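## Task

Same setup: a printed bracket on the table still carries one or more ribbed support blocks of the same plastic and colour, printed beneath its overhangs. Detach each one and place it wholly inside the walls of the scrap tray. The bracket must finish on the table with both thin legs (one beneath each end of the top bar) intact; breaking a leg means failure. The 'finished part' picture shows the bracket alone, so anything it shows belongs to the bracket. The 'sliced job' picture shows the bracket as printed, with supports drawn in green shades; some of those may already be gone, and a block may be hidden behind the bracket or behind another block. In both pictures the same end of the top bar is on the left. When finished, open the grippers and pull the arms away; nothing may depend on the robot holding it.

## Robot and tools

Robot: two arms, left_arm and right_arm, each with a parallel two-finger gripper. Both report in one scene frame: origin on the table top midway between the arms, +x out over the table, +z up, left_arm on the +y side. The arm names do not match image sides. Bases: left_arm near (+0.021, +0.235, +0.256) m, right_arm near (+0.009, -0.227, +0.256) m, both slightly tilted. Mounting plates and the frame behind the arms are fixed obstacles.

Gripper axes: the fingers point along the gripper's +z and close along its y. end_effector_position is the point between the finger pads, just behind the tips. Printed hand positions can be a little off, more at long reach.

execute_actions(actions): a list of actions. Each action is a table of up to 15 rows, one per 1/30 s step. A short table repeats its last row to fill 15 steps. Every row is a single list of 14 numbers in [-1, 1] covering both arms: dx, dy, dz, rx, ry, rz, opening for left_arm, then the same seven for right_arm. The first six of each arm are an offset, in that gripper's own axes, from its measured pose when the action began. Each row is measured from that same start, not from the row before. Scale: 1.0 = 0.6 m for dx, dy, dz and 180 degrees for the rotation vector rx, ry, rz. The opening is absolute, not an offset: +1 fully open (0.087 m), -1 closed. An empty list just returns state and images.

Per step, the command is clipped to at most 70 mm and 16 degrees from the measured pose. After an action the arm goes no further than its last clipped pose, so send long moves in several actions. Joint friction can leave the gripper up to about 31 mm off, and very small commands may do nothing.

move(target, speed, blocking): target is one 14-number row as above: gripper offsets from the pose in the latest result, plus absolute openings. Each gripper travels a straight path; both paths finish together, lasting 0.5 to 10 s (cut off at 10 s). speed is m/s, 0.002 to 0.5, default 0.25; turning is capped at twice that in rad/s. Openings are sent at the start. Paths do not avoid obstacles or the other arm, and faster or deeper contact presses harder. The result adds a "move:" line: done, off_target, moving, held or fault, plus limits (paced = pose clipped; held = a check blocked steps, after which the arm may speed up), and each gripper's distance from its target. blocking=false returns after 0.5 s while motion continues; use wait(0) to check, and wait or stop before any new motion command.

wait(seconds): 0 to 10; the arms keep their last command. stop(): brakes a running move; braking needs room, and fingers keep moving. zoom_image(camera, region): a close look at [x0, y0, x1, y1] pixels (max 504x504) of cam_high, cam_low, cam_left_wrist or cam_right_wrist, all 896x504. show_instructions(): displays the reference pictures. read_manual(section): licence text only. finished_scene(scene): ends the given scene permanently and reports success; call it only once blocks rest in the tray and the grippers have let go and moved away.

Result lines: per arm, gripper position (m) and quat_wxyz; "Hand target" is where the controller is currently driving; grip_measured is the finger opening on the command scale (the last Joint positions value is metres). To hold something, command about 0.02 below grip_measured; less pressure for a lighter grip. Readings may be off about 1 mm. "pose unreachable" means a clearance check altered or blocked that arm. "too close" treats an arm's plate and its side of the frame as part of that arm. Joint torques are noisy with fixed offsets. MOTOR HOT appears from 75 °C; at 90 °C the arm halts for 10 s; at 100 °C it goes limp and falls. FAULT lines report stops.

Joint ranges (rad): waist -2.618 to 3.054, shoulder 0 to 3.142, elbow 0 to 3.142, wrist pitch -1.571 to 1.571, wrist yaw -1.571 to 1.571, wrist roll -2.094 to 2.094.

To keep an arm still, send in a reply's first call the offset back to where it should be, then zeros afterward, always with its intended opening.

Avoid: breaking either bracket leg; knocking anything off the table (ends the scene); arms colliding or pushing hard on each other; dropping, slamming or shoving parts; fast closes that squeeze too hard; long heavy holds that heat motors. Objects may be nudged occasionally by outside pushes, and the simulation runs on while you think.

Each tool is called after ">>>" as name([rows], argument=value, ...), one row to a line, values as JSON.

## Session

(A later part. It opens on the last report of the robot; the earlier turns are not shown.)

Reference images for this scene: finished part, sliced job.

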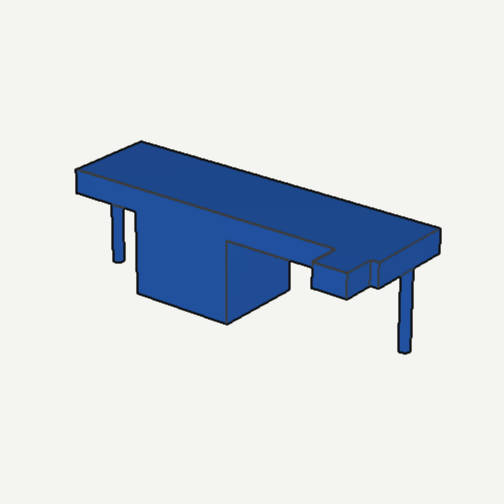

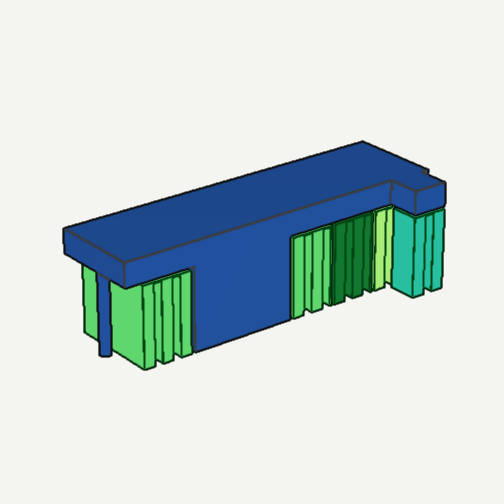

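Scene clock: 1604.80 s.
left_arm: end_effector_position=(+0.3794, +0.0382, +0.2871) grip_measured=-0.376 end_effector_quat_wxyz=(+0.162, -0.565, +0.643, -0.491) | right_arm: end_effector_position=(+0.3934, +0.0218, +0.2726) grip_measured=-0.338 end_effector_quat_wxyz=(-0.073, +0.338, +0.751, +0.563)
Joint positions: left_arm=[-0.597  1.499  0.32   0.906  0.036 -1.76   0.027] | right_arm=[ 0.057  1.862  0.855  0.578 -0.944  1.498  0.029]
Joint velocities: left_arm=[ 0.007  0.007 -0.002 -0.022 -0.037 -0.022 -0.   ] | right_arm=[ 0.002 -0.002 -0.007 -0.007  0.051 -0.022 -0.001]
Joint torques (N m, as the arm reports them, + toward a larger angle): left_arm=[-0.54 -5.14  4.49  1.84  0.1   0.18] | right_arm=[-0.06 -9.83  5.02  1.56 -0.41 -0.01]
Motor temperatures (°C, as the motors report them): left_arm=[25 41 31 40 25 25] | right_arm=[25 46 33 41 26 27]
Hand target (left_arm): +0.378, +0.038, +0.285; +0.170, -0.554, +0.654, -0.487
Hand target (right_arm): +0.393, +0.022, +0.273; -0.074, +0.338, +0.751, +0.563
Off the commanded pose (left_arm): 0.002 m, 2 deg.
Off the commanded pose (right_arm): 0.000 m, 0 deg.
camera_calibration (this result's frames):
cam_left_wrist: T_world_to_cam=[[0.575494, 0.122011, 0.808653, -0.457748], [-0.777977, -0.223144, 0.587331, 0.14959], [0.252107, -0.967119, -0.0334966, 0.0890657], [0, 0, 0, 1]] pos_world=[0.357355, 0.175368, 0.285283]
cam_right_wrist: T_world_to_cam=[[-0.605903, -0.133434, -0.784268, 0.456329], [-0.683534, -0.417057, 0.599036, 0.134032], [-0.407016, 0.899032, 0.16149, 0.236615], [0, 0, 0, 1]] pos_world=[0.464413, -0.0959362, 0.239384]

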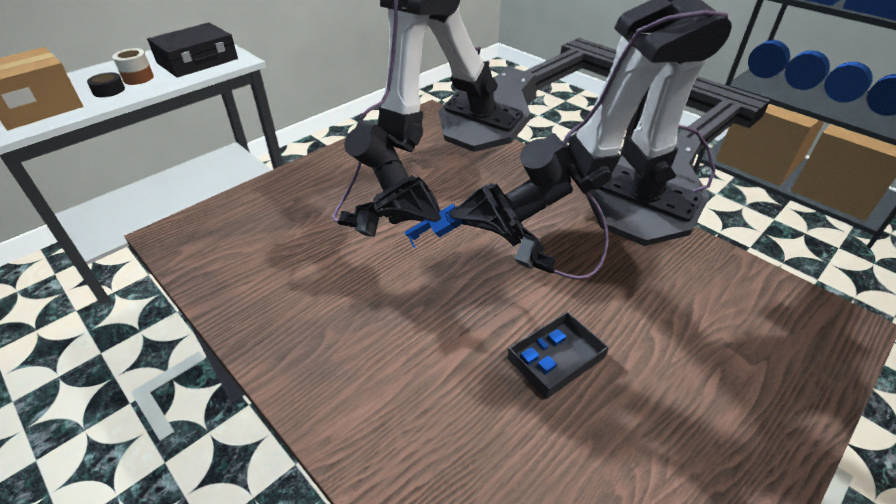

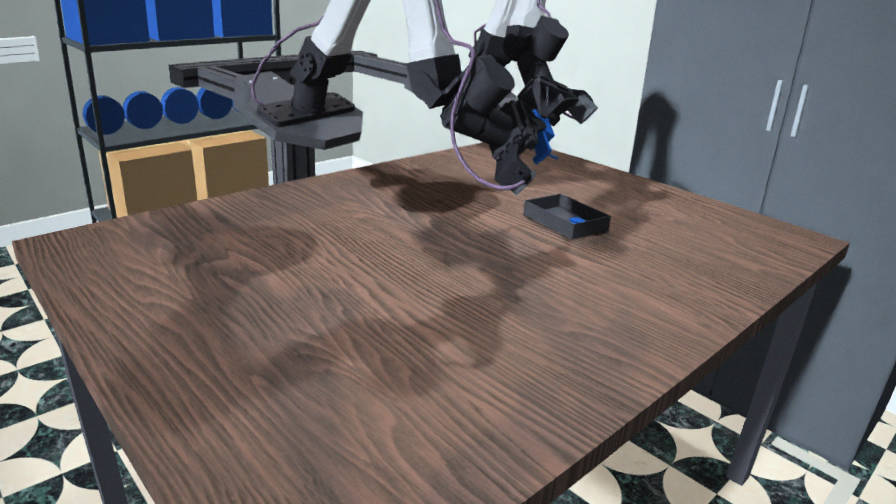

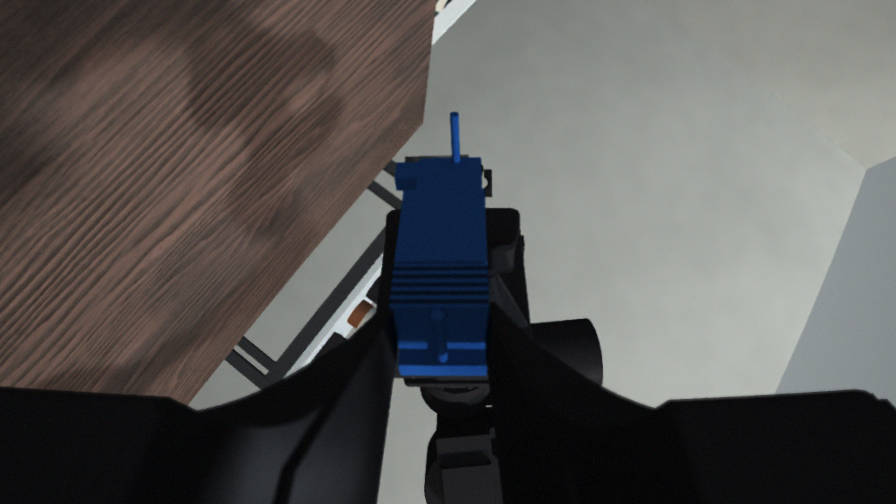

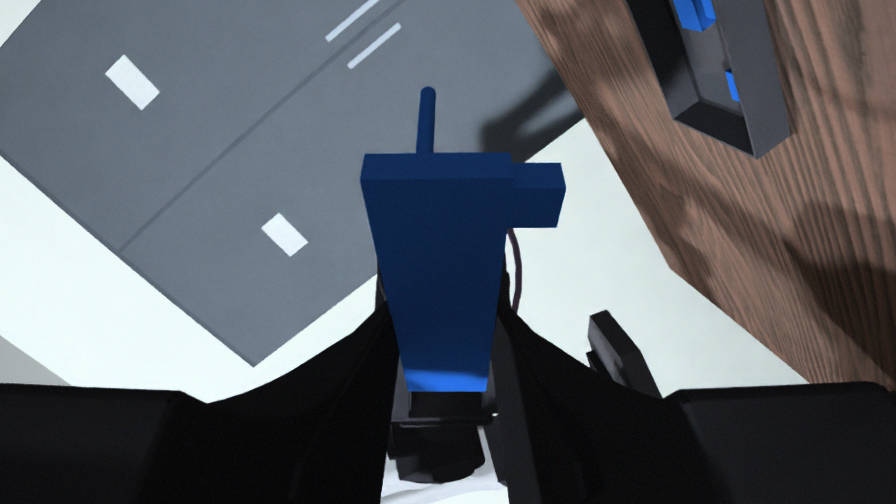

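>>> execute_actions([
  [[-0.00026,0.00398,0,-0.0009,-0.0002,0.01273,-0.42,0,0,0,0,0,0,-0.4],[-0.00026,0.00418,0,-0.0009,-0.0002,0.01369,-0.42,0,0,0,0,0,0,-0.4],[-0.00027,0.00439,0,-0.0009,-0.0002,0.01464,-0.42,0,0,0,0,0,0,-0.4],[-0.00028,0.00460,0,-0.0009,-0.0002,0.01560,-0.42,0,0,0,0,0,0,-0.4],[-0.00029,0.00481,0,-0.0009,-0.0002,0.01655,-0.42,0,0,0,0,0,0,-0.4],[-0.00030,0.00502,0,-0.0009,-0.0002,0.01751,-0.42,0,0,0,0,0,0,-0.4],[-0.00032,0.00522,0,-0.0009,-0.0002,0.01846,-0.42,0,0,0,0,0,0,-0.4],[-0.00033,0.00543,0,-0.0009,-0.0002,0.01942,-0.42,0,0,0,0,0,0,-0.4],[-0.00034,0.00564,0,-0.0009,-0.0002,0.02037,-0.42,0,0,0,0,0,0,-0.4],[-0.00036,0.00585,0,-0.0009,-0.0002,0.02133,-0.42,0,0,0,0,0,0,-0.4],[-0.00037,0.00605,0,-0.0009,-0.0002,0.02228,-0.42,0,0,0,0,0,0,-0.4],[-0.00038,0.00626,0,-0.0009,-0.0002,0.02324,-0.42,0,0,0,0,0,0,-0.4],[-0.00040,0.00647,0,-0.0009,-0.0002,0.02419,-0.42,0,0,0,0,0,0,-0.4],[-0.00041,0.00661,0,-0.0009,-0.0002,0.02483,-0.42,0,0,0,0,0,0,-0.4],[-0.00042,0.00675,0,-0.0009,-0.0002,0.02546,-0.42,0,0,0,0,0,0,-0.4]],
])

>>> wait(seconds=0.5)

Scene clock: 1617.57 s.
left_arm: end_effector_position=(+0.3789, +0.0382, +0.2862) grip_measured=-0.376 end_effector_quat_wxyz=(+0.177, -0.547, +0.657, -0.488) | right_arm: end_effector_position=(+0.3936, +0.0219, +0.2728) grip_measured=-0.338 end_effector_quat_wxyz=(-0.072, +0.336, +0.751, +0.563)
Joint positions: left_arm=[-0.597  1.499  0.32   0.911  0.035 -1.705  0.027] | right_arm=[ 0.057  1.862  0.855  0.58  -0.944  1.495  0.029]
Joint velocities: left_arm=[-0.007  0.007 -0.007 -0.022  0.051  0.081  0.   ] | right_arm=[-0.007 -0.002  0.007 -0.022 -0.037 -0.007 -0.001]
Joint torques (N m, as the arm reports them, + toward a larger angle): left_arm=[-0.53 -5.26  4.54  1.83  0.15 -0.06] | right_arm=[-0.15 -9.88  4.98  1.57 -0.45 -0.01]
Motor temperatures (°C, as the motors report them): left_arm=[25 40 31 40 25 25] | right_arm=[25 46 32 40 26 27]
Hand target (left_arm): +0.377, +0.038, +0.284; +0.180, -0.540, +0.665, -0.483
Hand target (right_arm): +0.393, +0.022, +0.273; -0.073, +0.338, +0.751, +0.563
Off the commanded pose (left_arm): 0.003 m, 1 deg.
Off the commanded pose (right_arm): 0.000 m, 0 deg.
camera_calibration (this result's frames):
cam_left_wrist: T_world_to_cam=[[0.553883, 0.075388, 0.829174, -0.452624], [-0.799914, -0.228099, 0.555076, 0.167417], [0.23098, -0.970715, -0.0660365, 0.106571], [0, 0, 0, 1]] pos_world=[0.360004, 0.17576, 0.289413]
cam_right_wrist: T_world_to_cam=[[-0.602143, -0.133936, -0.787073, 0.455912], [-0.686016, -0.417506, 0.595878, 0.135902], [-0.408417, 0.898749, 0.159516, 0.237731], [0, 0, 0, 1]] pos_world=[0.464849, -0.0958581, 0.239934]

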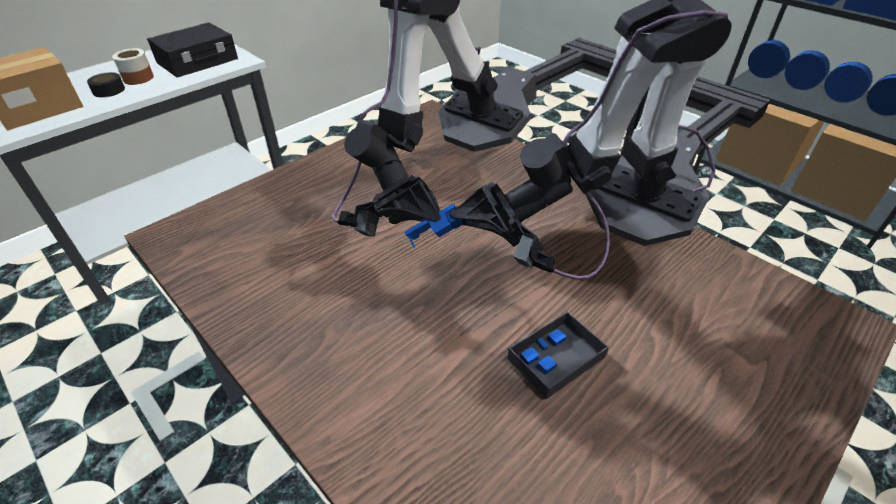

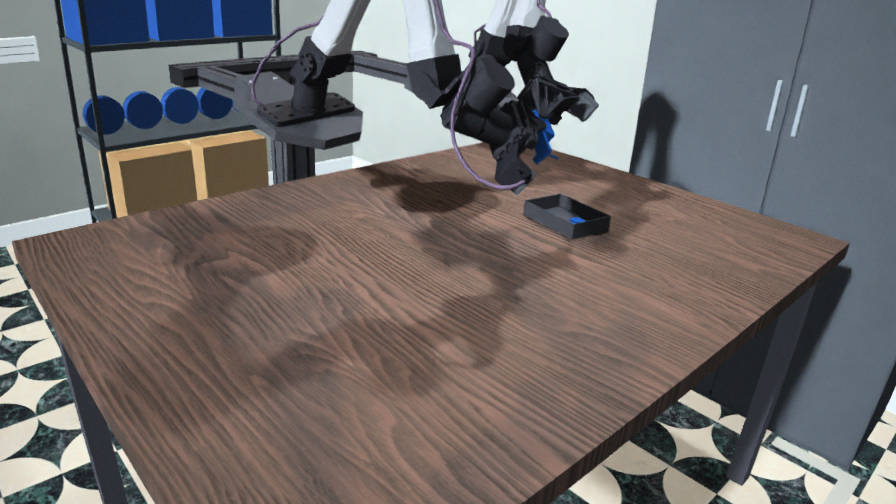

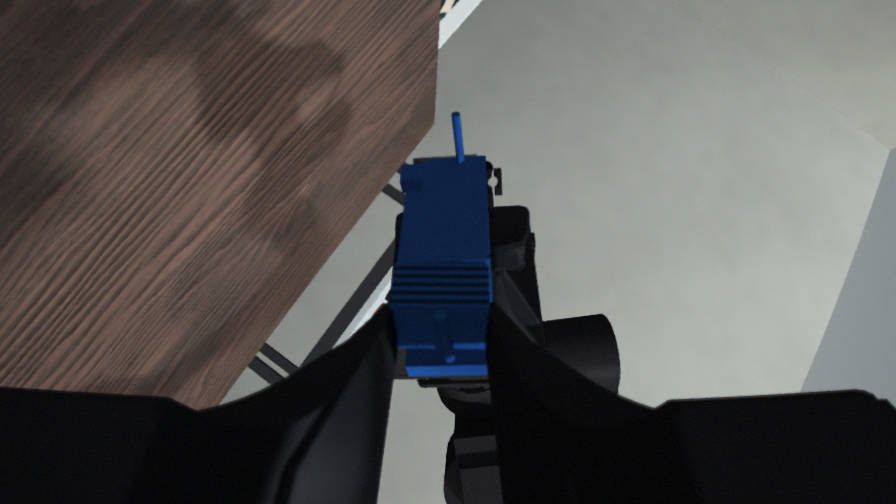

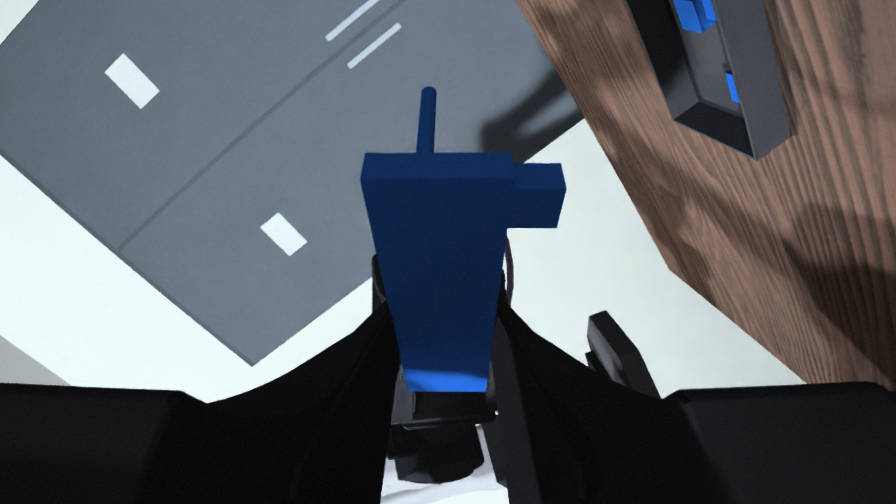

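Scene clock: 1618.07 s.
left_arm: end_effector_position=(+0.3786, +0.0382, +0.2855) grip_measured=-0.376 end_effector_quat_wxyz=(+0.182, -0.541, +0.662, -0.486) | right_arm: end_effector_position=(+0.3936, +0.0219, +0.2728) grip_measured=-0.338 end_effector_quat_wxyz=(-0.072, +0.336, +0.751, +0.563)
Joint positions: left_arm=[-0.597  1.499  0.32   0.911  0.034 -1.686  0.027] | right_arm=[ 0.057  1.862  0.855  0.58  -0.944  1.495  0.029]
Joint velocities: left_arm=[ 0.002  0.012 -0.012 -0.022 -0.095 -0.007 -0.   ] | right_arm=[-0.002 -0.002  0.017 -0.007 -0.037  0.022 -0.   ]
Joint torques (N m, as the arm reports them, + toward a larger angle): left_arm=[-0.63 -5.27  4.46  1.85  0.16 -0.03] | right_arm=[-0.01 -9.91  4.81  1.56 -0.39 -0.01]
Motor temperatures (°C, as the motors report them): left_arm=[25 40 31 40 25 25] | right_arm=[25 46 32 40 26 27]
Hand target (left_arm): +0.377, +0.038, +0.284; +0.180, -0.540, +0.665, -0.483
Hand target (right_arm): +0.393, +0.022, +0.273; -0.073, +0.338, +0.751, +0.563
Off the commanded pose (left_arm): 0.002 m, 1 deg.
Off the commanded pose (right_arm): 0.000 m, 0 deg.
wait: 0.50 s; at rest by 0.27 s
camera_calibration (this result's frames):
cam_left_wrist: T_world_to_cam=[[0.547433, 0.0587716, 0.834783, -0.450389], [-0.806355, -0.229784, 0.544968, 0.172927], [0.223848, -0.971466, -0.0784005, 0.112916], [0, 0, 0, 1]] pos_world=[0.360722, 0.1759, 0.29059]
cam_right_wrist: T_world_to_cam=[[-0.602143, -0.133936, -0.787073, 0.455912], [-0.686016, -0.417506, 0.595878, 0.135902], [-0.408417, 0.898749, 0.159516, 0.237731], [0, 0, 0, 1]] pos_world=[0.464849, -0.0958581, 0.239934]

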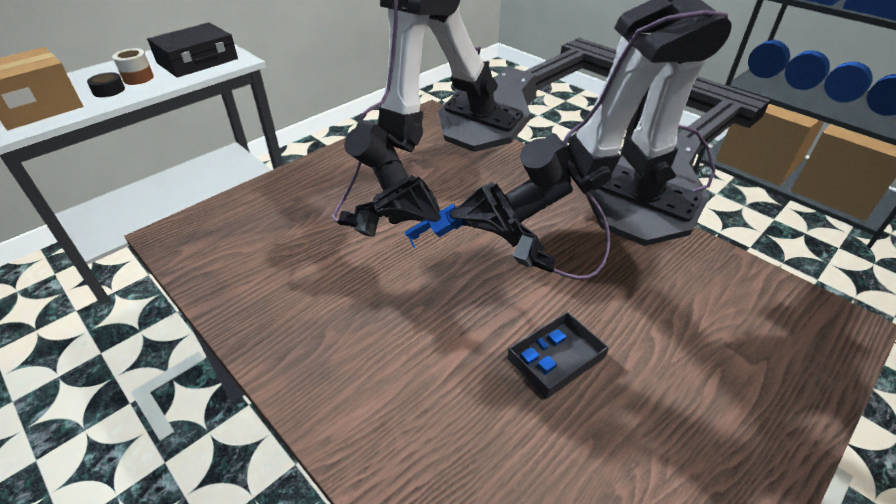

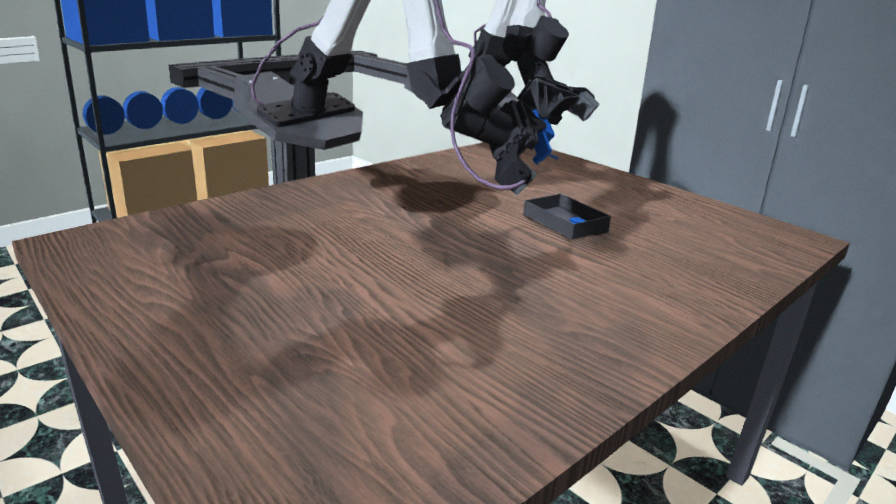

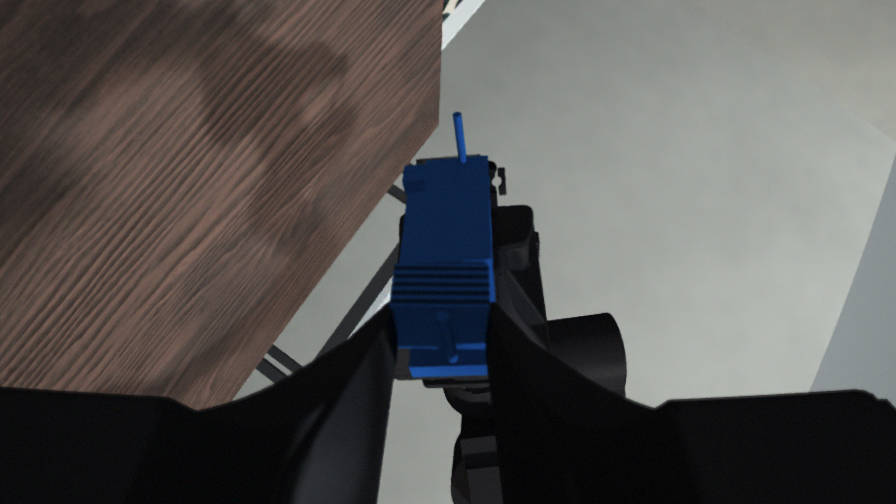

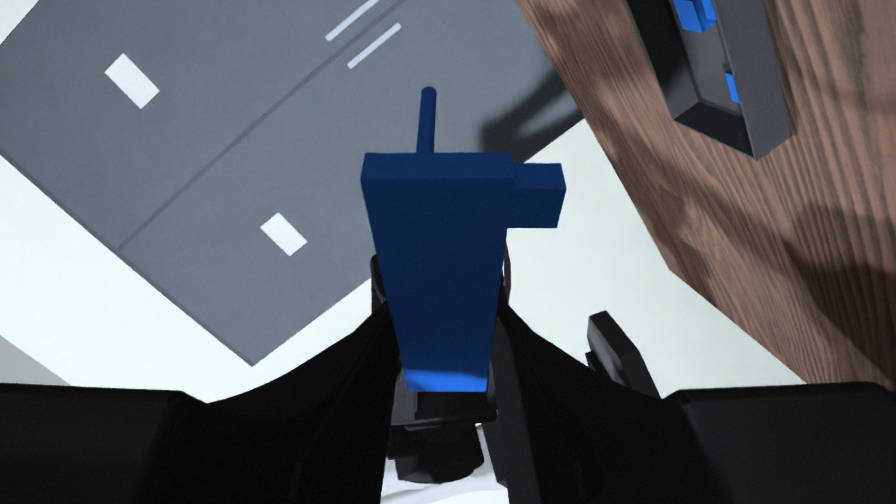

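>>> zoom_image(camera="cam_left_wrist", region=[360, 240, 520, 390])

Region (360, 240, 520, 390) of cam_left_wrist's 896x504 image, scaled by 3.150, with more detail than that image has; it fills the top 472 rows of this view, and the rest is white.

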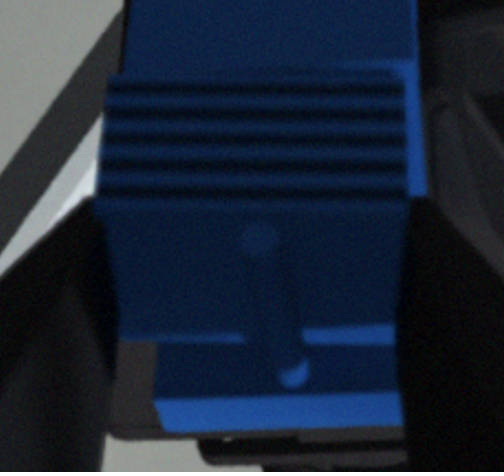

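>>> move(target=[-0.02592, -0.00370, 0.00165, 0.00152, -0.01219, -0.00336, -0.42, 0, 0, 0, 0, 0, 0, -0.4], speed=0.012)

>>> zoom_image(camera="cam_left_wrist", region=[360, 240, 540, 410])

Scene clock: 1659.13 s.
left_arm: end_effector_position=(+0.3839, +0.0480, +0.2833) grip_measured=-0.376 end_effector_quat_wxyz=(+0.190, -0.550, +0.657, -0.480) | right_arm: end_effector_position=(+0.3936, +0.0219, +0.2728) grip_measured=-0.338 end_effector_quat_wxyz=(-0.072, +0.336, +0.751, +0.563)
Joint positions: left_arm=[-0.568  1.499  0.32   0.911  0.034 -1.686  0.027] | right_arm=[ 0.057  1.862  0.855  0.58  -0.944  1.495  0.029]
Joint velocities: left_arm=[ 0.007  0.002 -0.002  0.051 -0.007 -0.007  0.   ] | right_arm=[-0.002 -0.012  0.002  0.037 -0.066 -0.022 -0.001]
Joint torques (N m, as the arm reports them, + toward a larger angle): left_arm=[ 0.65 -5.18  4.57  1.89  0.11 -0.08] | right_arm=[-0.11 -9.88  4.93  1.6  -0.41 -0.02]
Motor temperatures (°C, as the motors report them): left_arm=[25 40 32 41 25 25] | right_arm=[25 47 32 40 26 27]
Hand target (left_arm): +0.386, +0.052, +0.283; +0.193, -0.553, +0.654, -0.478
Hand target (right_arm): +0.394, +0.022, +0.273; -0.072, +0.336, +0.751, +0.563
Off the commanded pose (left_arm): 0.004 m, 1 deg.
Off the commanded pose (right_arm): 0.000 m, 0 deg.
move: done
camera_calibration (this result's frames):
cam_left_wrist: T_world_to_cam=[[0.547005, 0.0666425, 0.834473, -0.452158], [-0.798839, -0.256474, 0.544129, 0.179321], [0.250282, -0.964251, -0.0870558, 0.112945], [0, 0, 0, 1]] pos_world=[0.362314, 0.185031, 0.289572]
cam_right_wrist: T_world_to_cam=[[-0.602143, -0.133936, -0.787073, 0.455912], [-0.686016, -0.417506, 0.595878, 0.135902], [-0.408417, 0.898749, 0.159516, 0.237731], [0, 0, 0, 1]] pos_world=[0.464849, -0.0958581, 0.239934]

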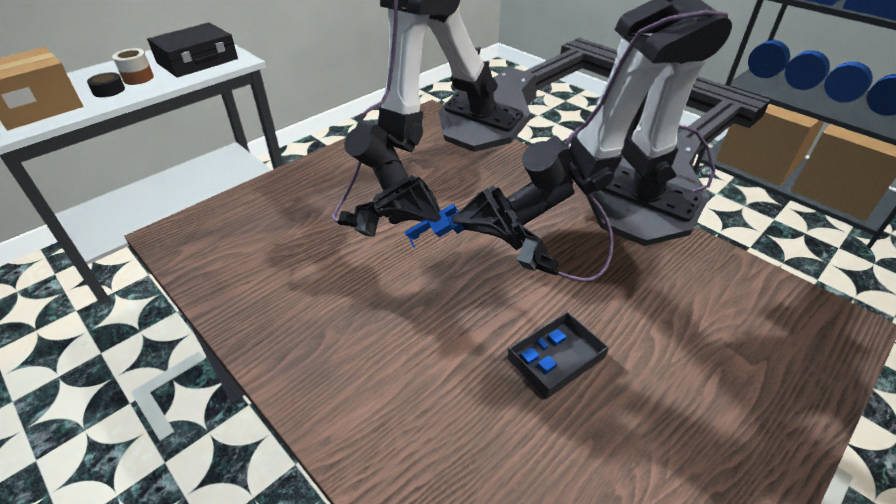

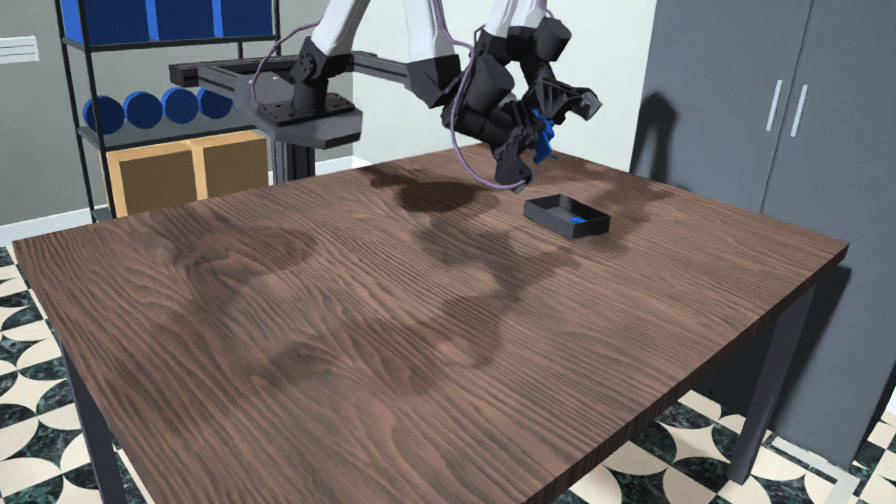

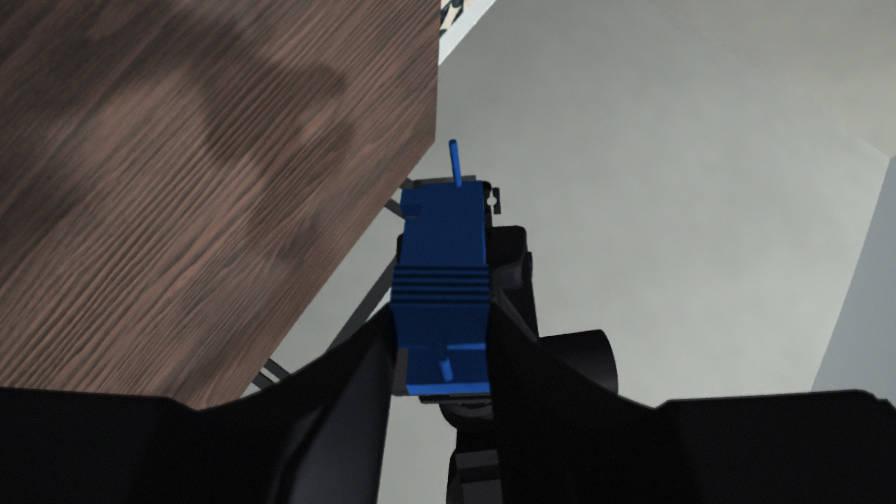

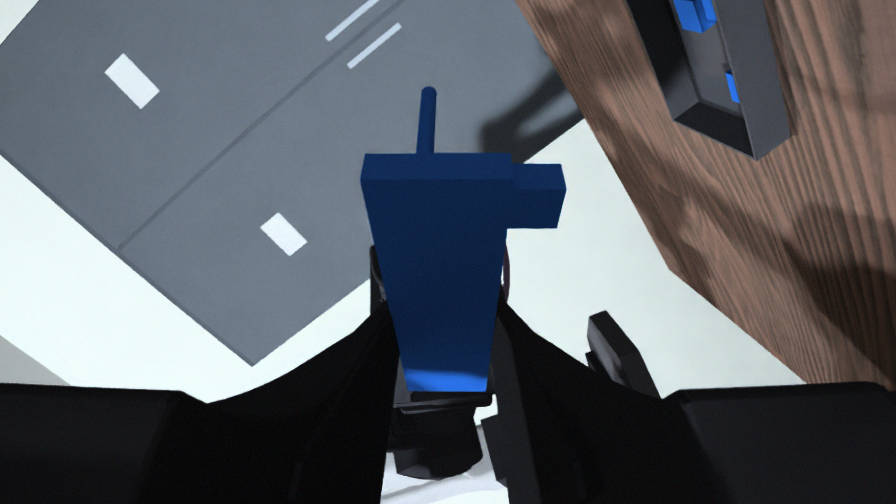

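Region (360, 240, 540, 410) of cam_left_wrist's 896x504 image, scaled by 2.800, with more detail than that image has.

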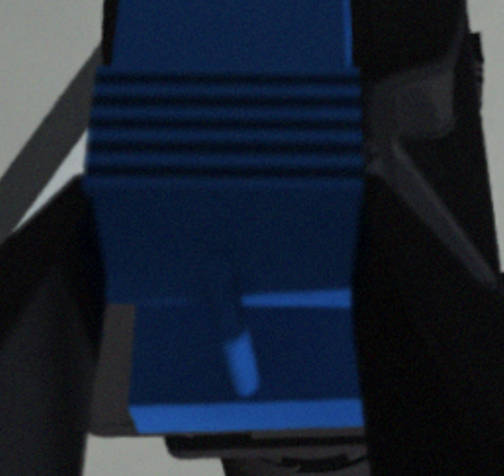

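>>> move(target=[-0.05192, -0.00712, 0.00229, 0.00304, -0.02438, -0.00672, -0.42, 0, 0, 0, 0, 0, 0, -0.4], speed=0.015)

>>> zoom_image(camera="cam_high", region=[395, 190, 500, 260])

Scene clock: 1665.57 s.
left_arm: end_effector_position=(+0.3958, +0.0722, +0.2783) grip_measured=-0.376 end_effector_quat_wxyz=(+0.210, -0.571, +0.643, -0.466) | right_arm: end_effector_position=(+0.3938, +0.0218, +0.2726) grip_measured=-0.338 end_effector_quat_wxyz=(-0.071, +0.337, +0.751, +0.563)
Joint positions: left_arm=[-0.499  1.499  0.32   0.911  0.034 -1.686  0.027] | right_arm=[ 0.057  1.862  0.855  0.58  -0.942  1.495  0.029]
Joint velocities: left_arm=[ 0.017 -0.002  0.007 -0.007 -0.007 -0.037 -0.   ] | right_arm=[ 0.002 -0.002 -0.012 -0.022  0.007 -0.022 -0.   ]
Joint torques (N m, as the arm reports them, + toward a larger angle): left_arm=[ 0.78 -5.32  4.48  1.9   0.11 -0.08] | right_arm=[-0.04 -9.85  4.85  1.59 -0.45 -0.03]
Motor temperatures (°C, as the motors report them): left_arm=[25 39 32 41 25 25] | right_arm=[25 47 32 40 26 27]
Hand target (left_arm): +0.398, +0.076, +0.278; +0.213, -0.573, +0.641, -0.464
Hand target (right_arm): +0.394, +0.022, +0.273; -0.072, +0.336, +0.751, +0.563
Off the commanded pose (left_arm): 0.004 m, 1 deg.
Off the commanded pose (right_arm): 0.000 m, 0 deg.
move: done
camera_calibration (this result's frames):
cam_left_wrist: T_world_to_cam=[[0.5457, 0.0874269, 0.833407, -0.456747], [-0.777013, -0.319621, 0.542303, 0.19418], [0.313787, -0.943503, -0.106485, 0.111696], [0, 0, 0, 1]] pos_world=[0.365079, 0.207381, 0.287246]
cam_right_wrist: T_world_to_cam=[[-0.602177, -0.134028, -0.787032, 0.455898], [-0.686741, -0.415782, 0.596248, 0.136322], [-0.407148, 0.899534, 0.158332, 0.237744], [0, 0, 0, 1]] pos_world=[0.464947, -0.0960759, 0.239882]

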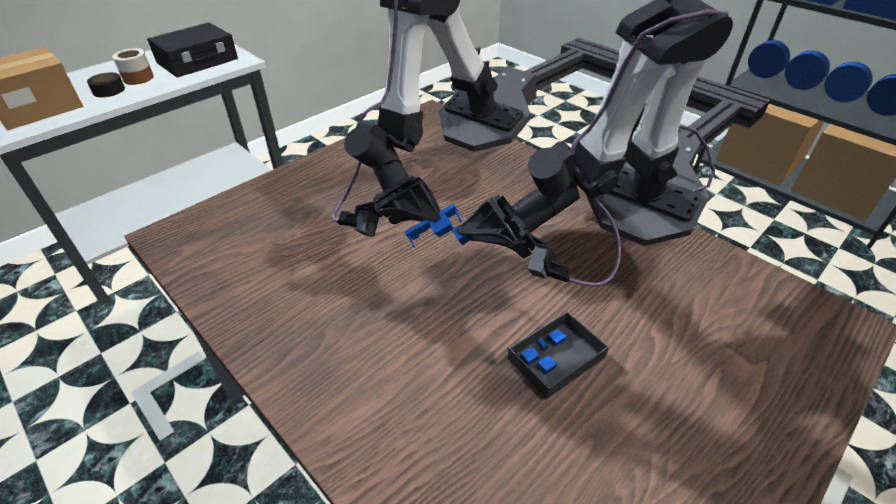

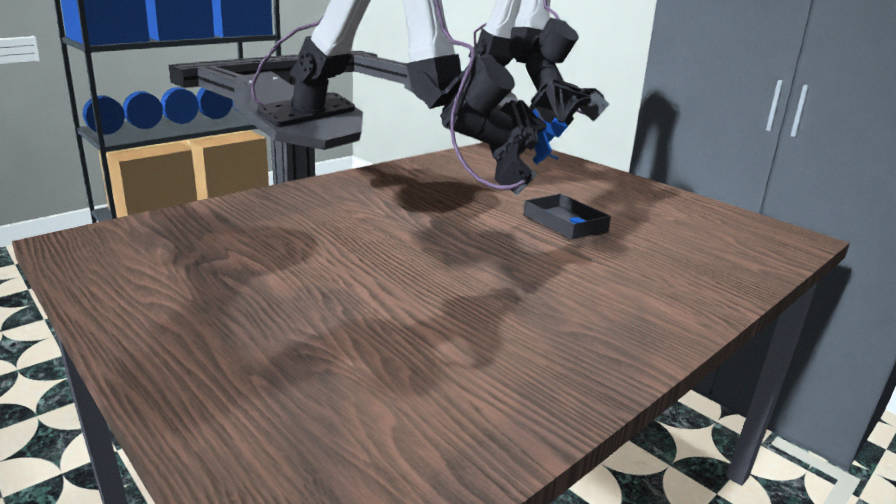

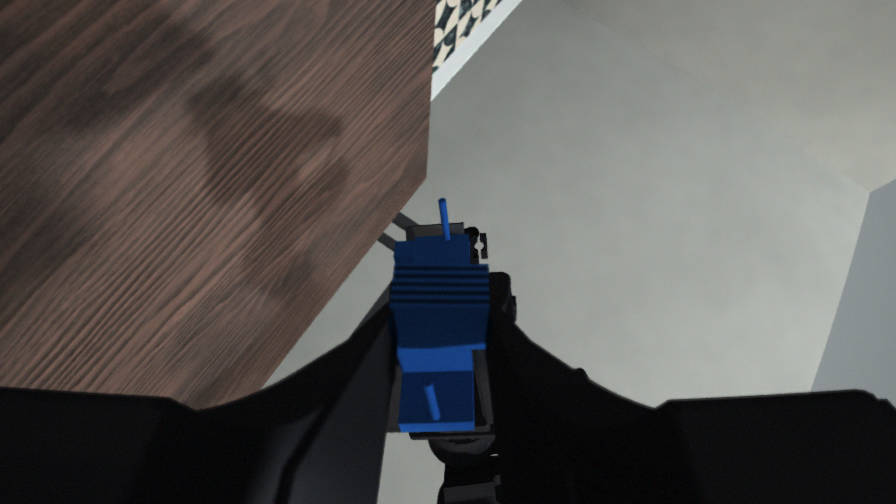

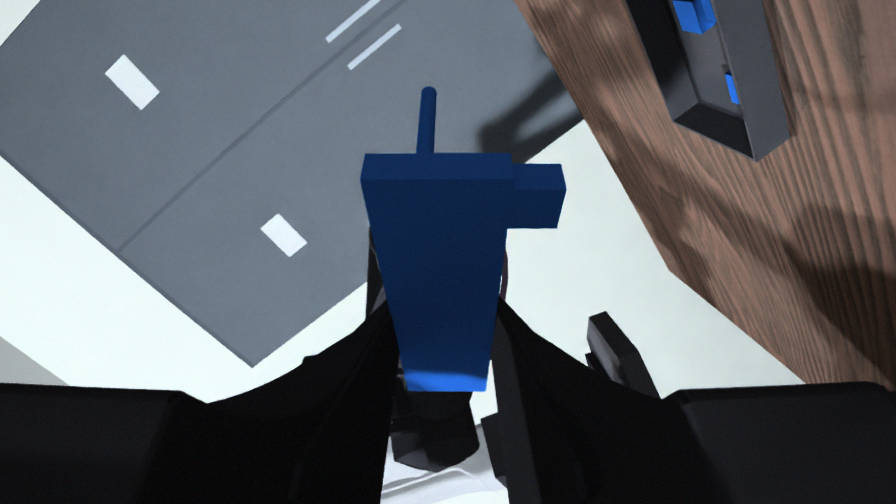

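Region (395, 190, 500, 260) of cam_high's 896x504 image, scaled by 4.800, with more detail than that image has.

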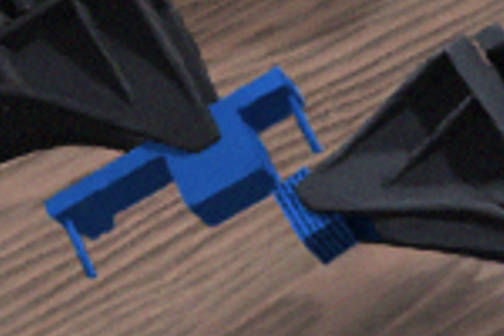

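>>> zoom_image(camera="cam_high", region=[495, 305, 615, 405])

Region (495, 305, 615, 405) of cam_high's 896x504 image, scaled by 4.200, with more detail than that image has.

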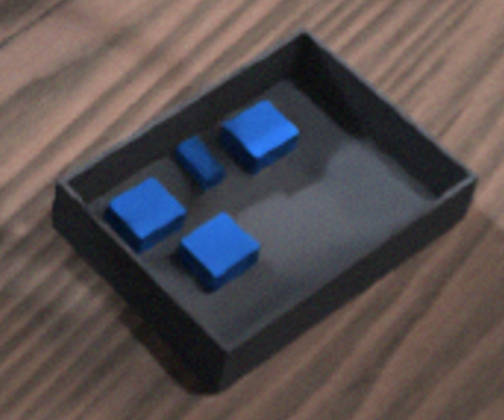

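>>> move(target=[-0.3696, 0.3768, -0.0745, -0.3282, -0.0941, 0.0136, -0.42, -0.0709, -0.3369, 0.1433, 0.4050, 0.1786, -0.5192, -0.4], speed=0.22)

Scene clock: 1727.37 s.
left_arm: end_effector_position=(+0.3023, +0.2785, +0.0564) grip_measured=-0.376 end_effector_quat_wxyz=(+0.020, -0.643, +0.765, -0.004) | right_arm: end_effector_position=(+0.3292, +0.0455, +0.0621) grip_measured=-0.339 end_effector_quat_wxyz=(-0.008, -0.499, +0.867, -0.001)
Joint positions: left_arm=[ 0.101  2.041  0.748  0.045  0.002 -1.12   0.027] | right_arm=[ 0.597  2.438  1.671 -0.592  0.171 -0.314  0.029]
Joint velocities: left_arm=[-0.007  0.002  0.012  0.022  0.007 -0.051 -0.   ] | right_arm=[ 0.012  0.002  0.027 -0.037 -0.022  0.037 -0.   ]
Joint torques (N m, as the arm reports them, + toward a larger angle): left_arm=[ 1.64 -5.88  3.74  0.25 -0.11 -0.11] | right_arm=[  2.57 -12.09   7.1    0.35  -0.02  -0.04]
Motor temperatures (°C, as the motors report them): left_arm=[25 39 32 41 25 25] | right_arm=[25 48 33 39 26 27]
Hand target (left_arm): +0.297, +0.282, +0.051; +0.008, -0.645, +0.764, +0.007
Hand target (right_arm): +0.334, +0.051, +0.060; +0.001, -0.504, +0.864, -0.004
Off the commanded pose (left_arm): 0.008 m, 2 deg.
Off the commanded pose (right_arm): 0.008 m, 1 deg.
move: done
camera_calibration (this result's frames):
cam_left_wrist: T_world_to_cam=[[0.985685, -0.166846, 0.0242415, -0.255408], [-0.128277, -0.648856, 0.750021, 0.191682], [-0.109409, -0.742394, -0.66097, 0.415269], [0, 0, 0, 1]] pos_world=[0.321774, 0.390053, 0.136906]
cam_right_wrist: T_world_to_cam=[[0.854713, -0.519099, -0.00153699, -0.256347], [-0.32372, -0.535325, 0.780149, 0.10176], [-0.405797, -0.666306, -0.625592, 0.342919], [0, 0, 0, 1]] pos_world=[0.391201, 0.149894, 0.134745]

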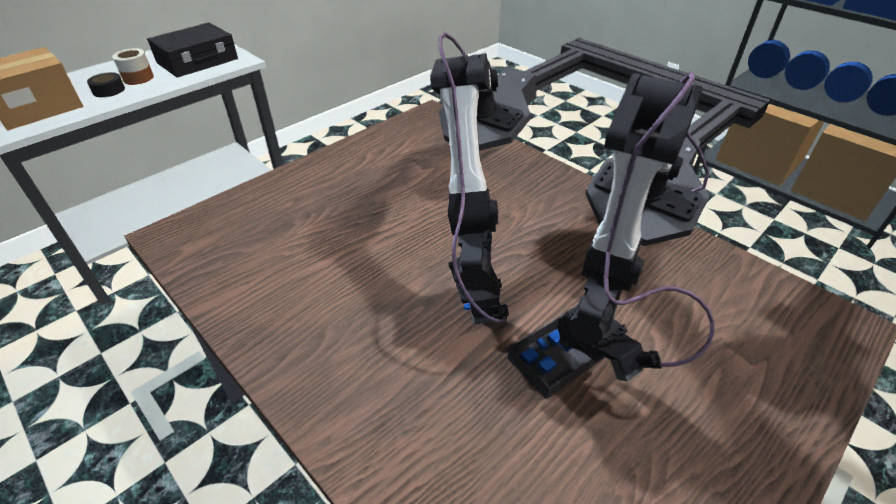

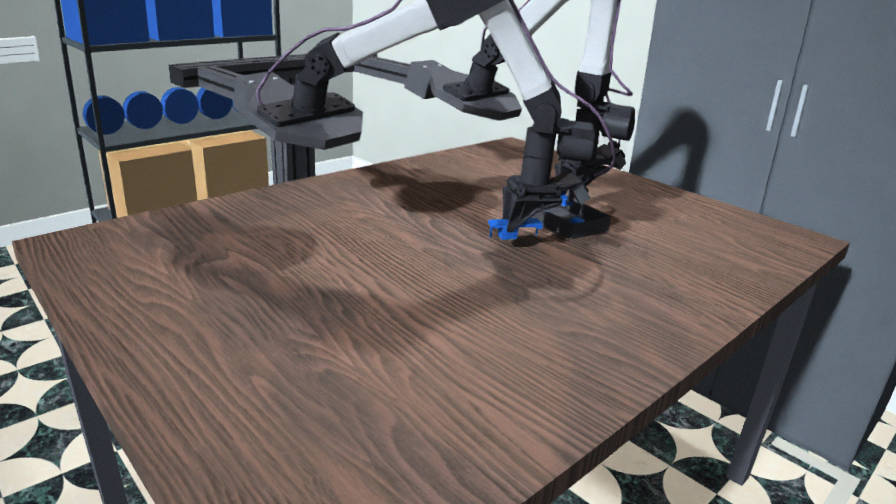

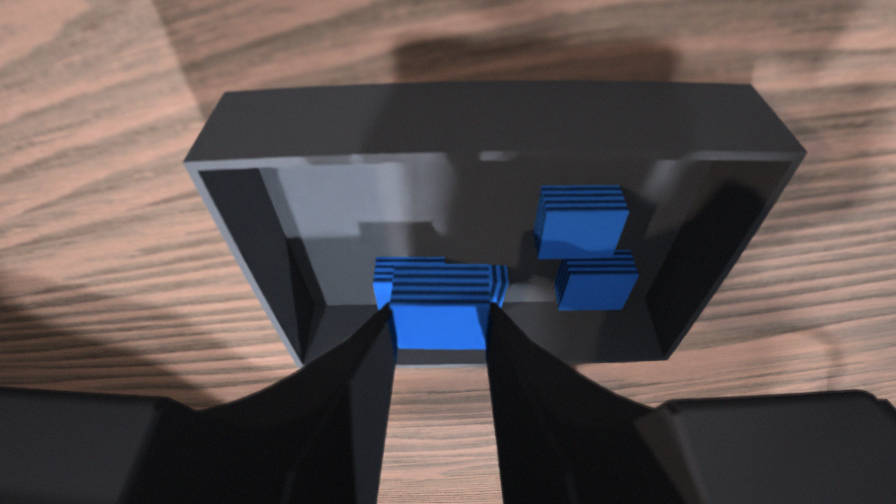

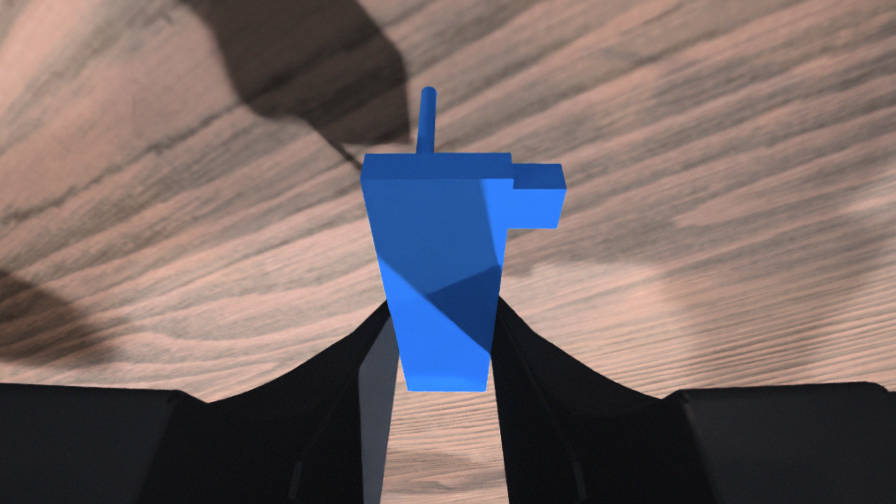

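>>> move(target=[0.01671, 0.03483, 0.07420, -0.0129, 0.0062, 0, -0.42, 0.00770, 0.01358, 0.06127, -0.0005, 0.0015, -0.0003, -0.4], speed=0.03)

Scene clock: 1780.73 s.
left_arm: end_effector_position=(+0.2785, +0.2722, +0.0190) grip_measured=-0.376 end_effector_quat_wxyz=(-0.003, -0.644, +0.765, +0.007) | right_arm: end_effector_position=(+0.3230, +0.0465, +0.0320) grip_measured=-0.339 end_effector_quat_wxyz=(-0.006, -0.499, +0.867, -0.002)
Joint positions: left_arm=[ 0.101  2.204  0.748  0.156  0.002 -1.12   0.027] | right_arm=[ 0.597  2.511  1.671 -0.515  0.173 -0.315  0.029]
Joint velocities: left_arm=[-0.007 -0.002 -0.012 -0.037  0.007 -0.007 -0.   ] | right_arm=[ 0.002  0.002 -0.002 -0.007 -0.022 -0.051 -0.001]
Joint torques (N m, as the arm reports them, + toward a larger angle): left_arm=[ 0.68 -5.43  2.11  0.59 -0.05 -0.17] | right_arm=[  2.02 -11.87   4.79   0.33  -0.14   0.05]
Motor temperatures (°C, as the motors report them): left_arm=[25 39 31 35 25 25] | right_arm=[26 54 35 35 25 27]
Hand target (left_arm): +0.281, +0.273, +0.011; -0.001, -0.644, +0.765, +0.006
Hand target (right_arm): +0.319, +0.045, +0.026; -0.010, -0.499, +0.866, -0.002
Off the commanded pose (left_arm): 0.009 m, 0 deg.
Off the commanded pose (right_arm): 0.008 m, 1 deg.
move: done
camera_calibration (this result's frames):
cam_left_wrist: T_world_to_cam=[[0.98577, -0.166623, -0.02222, -0.231327], [-0.0906336, -0.638161, 0.764549, 0.198872], [-0.141571, -0.751656, -0.644182, 0.394421], [0, 0, 0, 1]] pos_world=[0.301898, 0.384837, 0.096891]
cam_right_wrist: T_world_to_cam=[[0.854984, -0.518652, 0.00173966, -0.250866], [-0.326807, -0.536123, 0.778312, 0.124909], [-0.40274, -0.666013, -0.627876, 0.321266], [0, 0, 0, 1]] pos_world=[0.384695, 0.150821, 0.104933]

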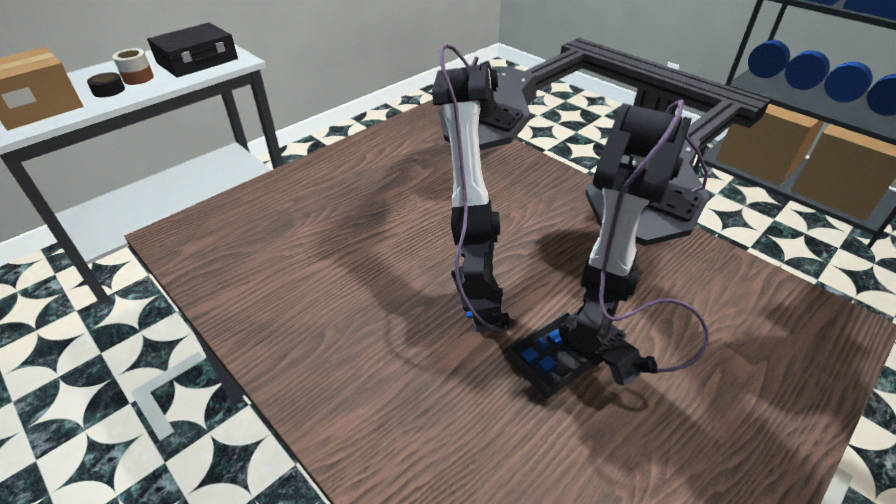

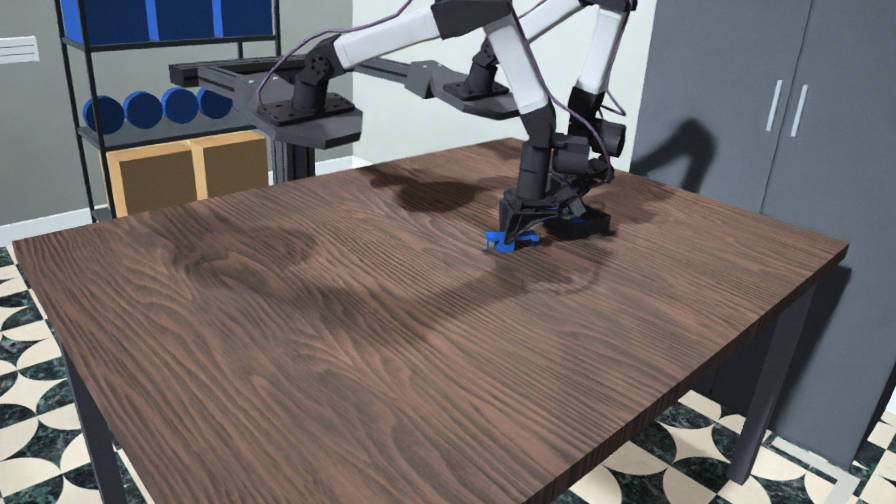

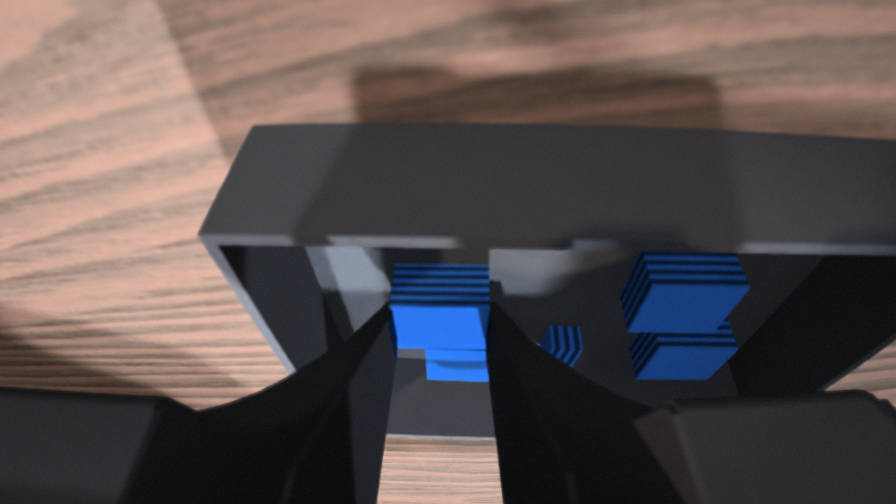

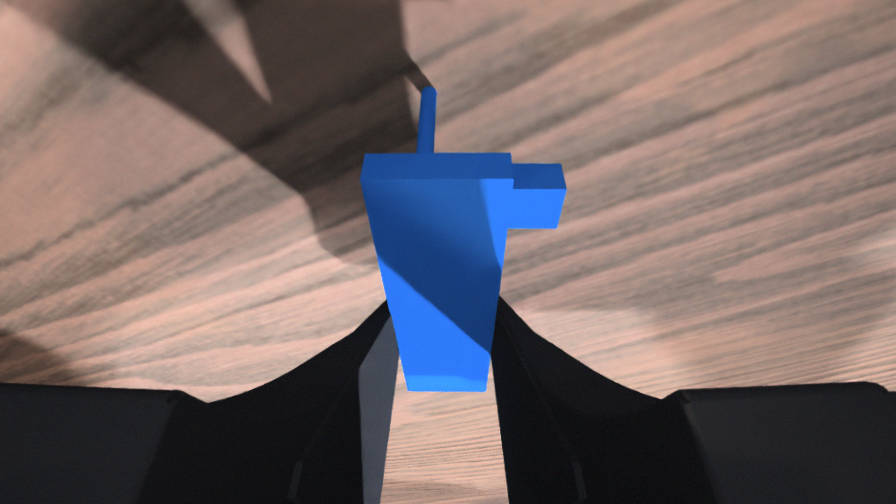

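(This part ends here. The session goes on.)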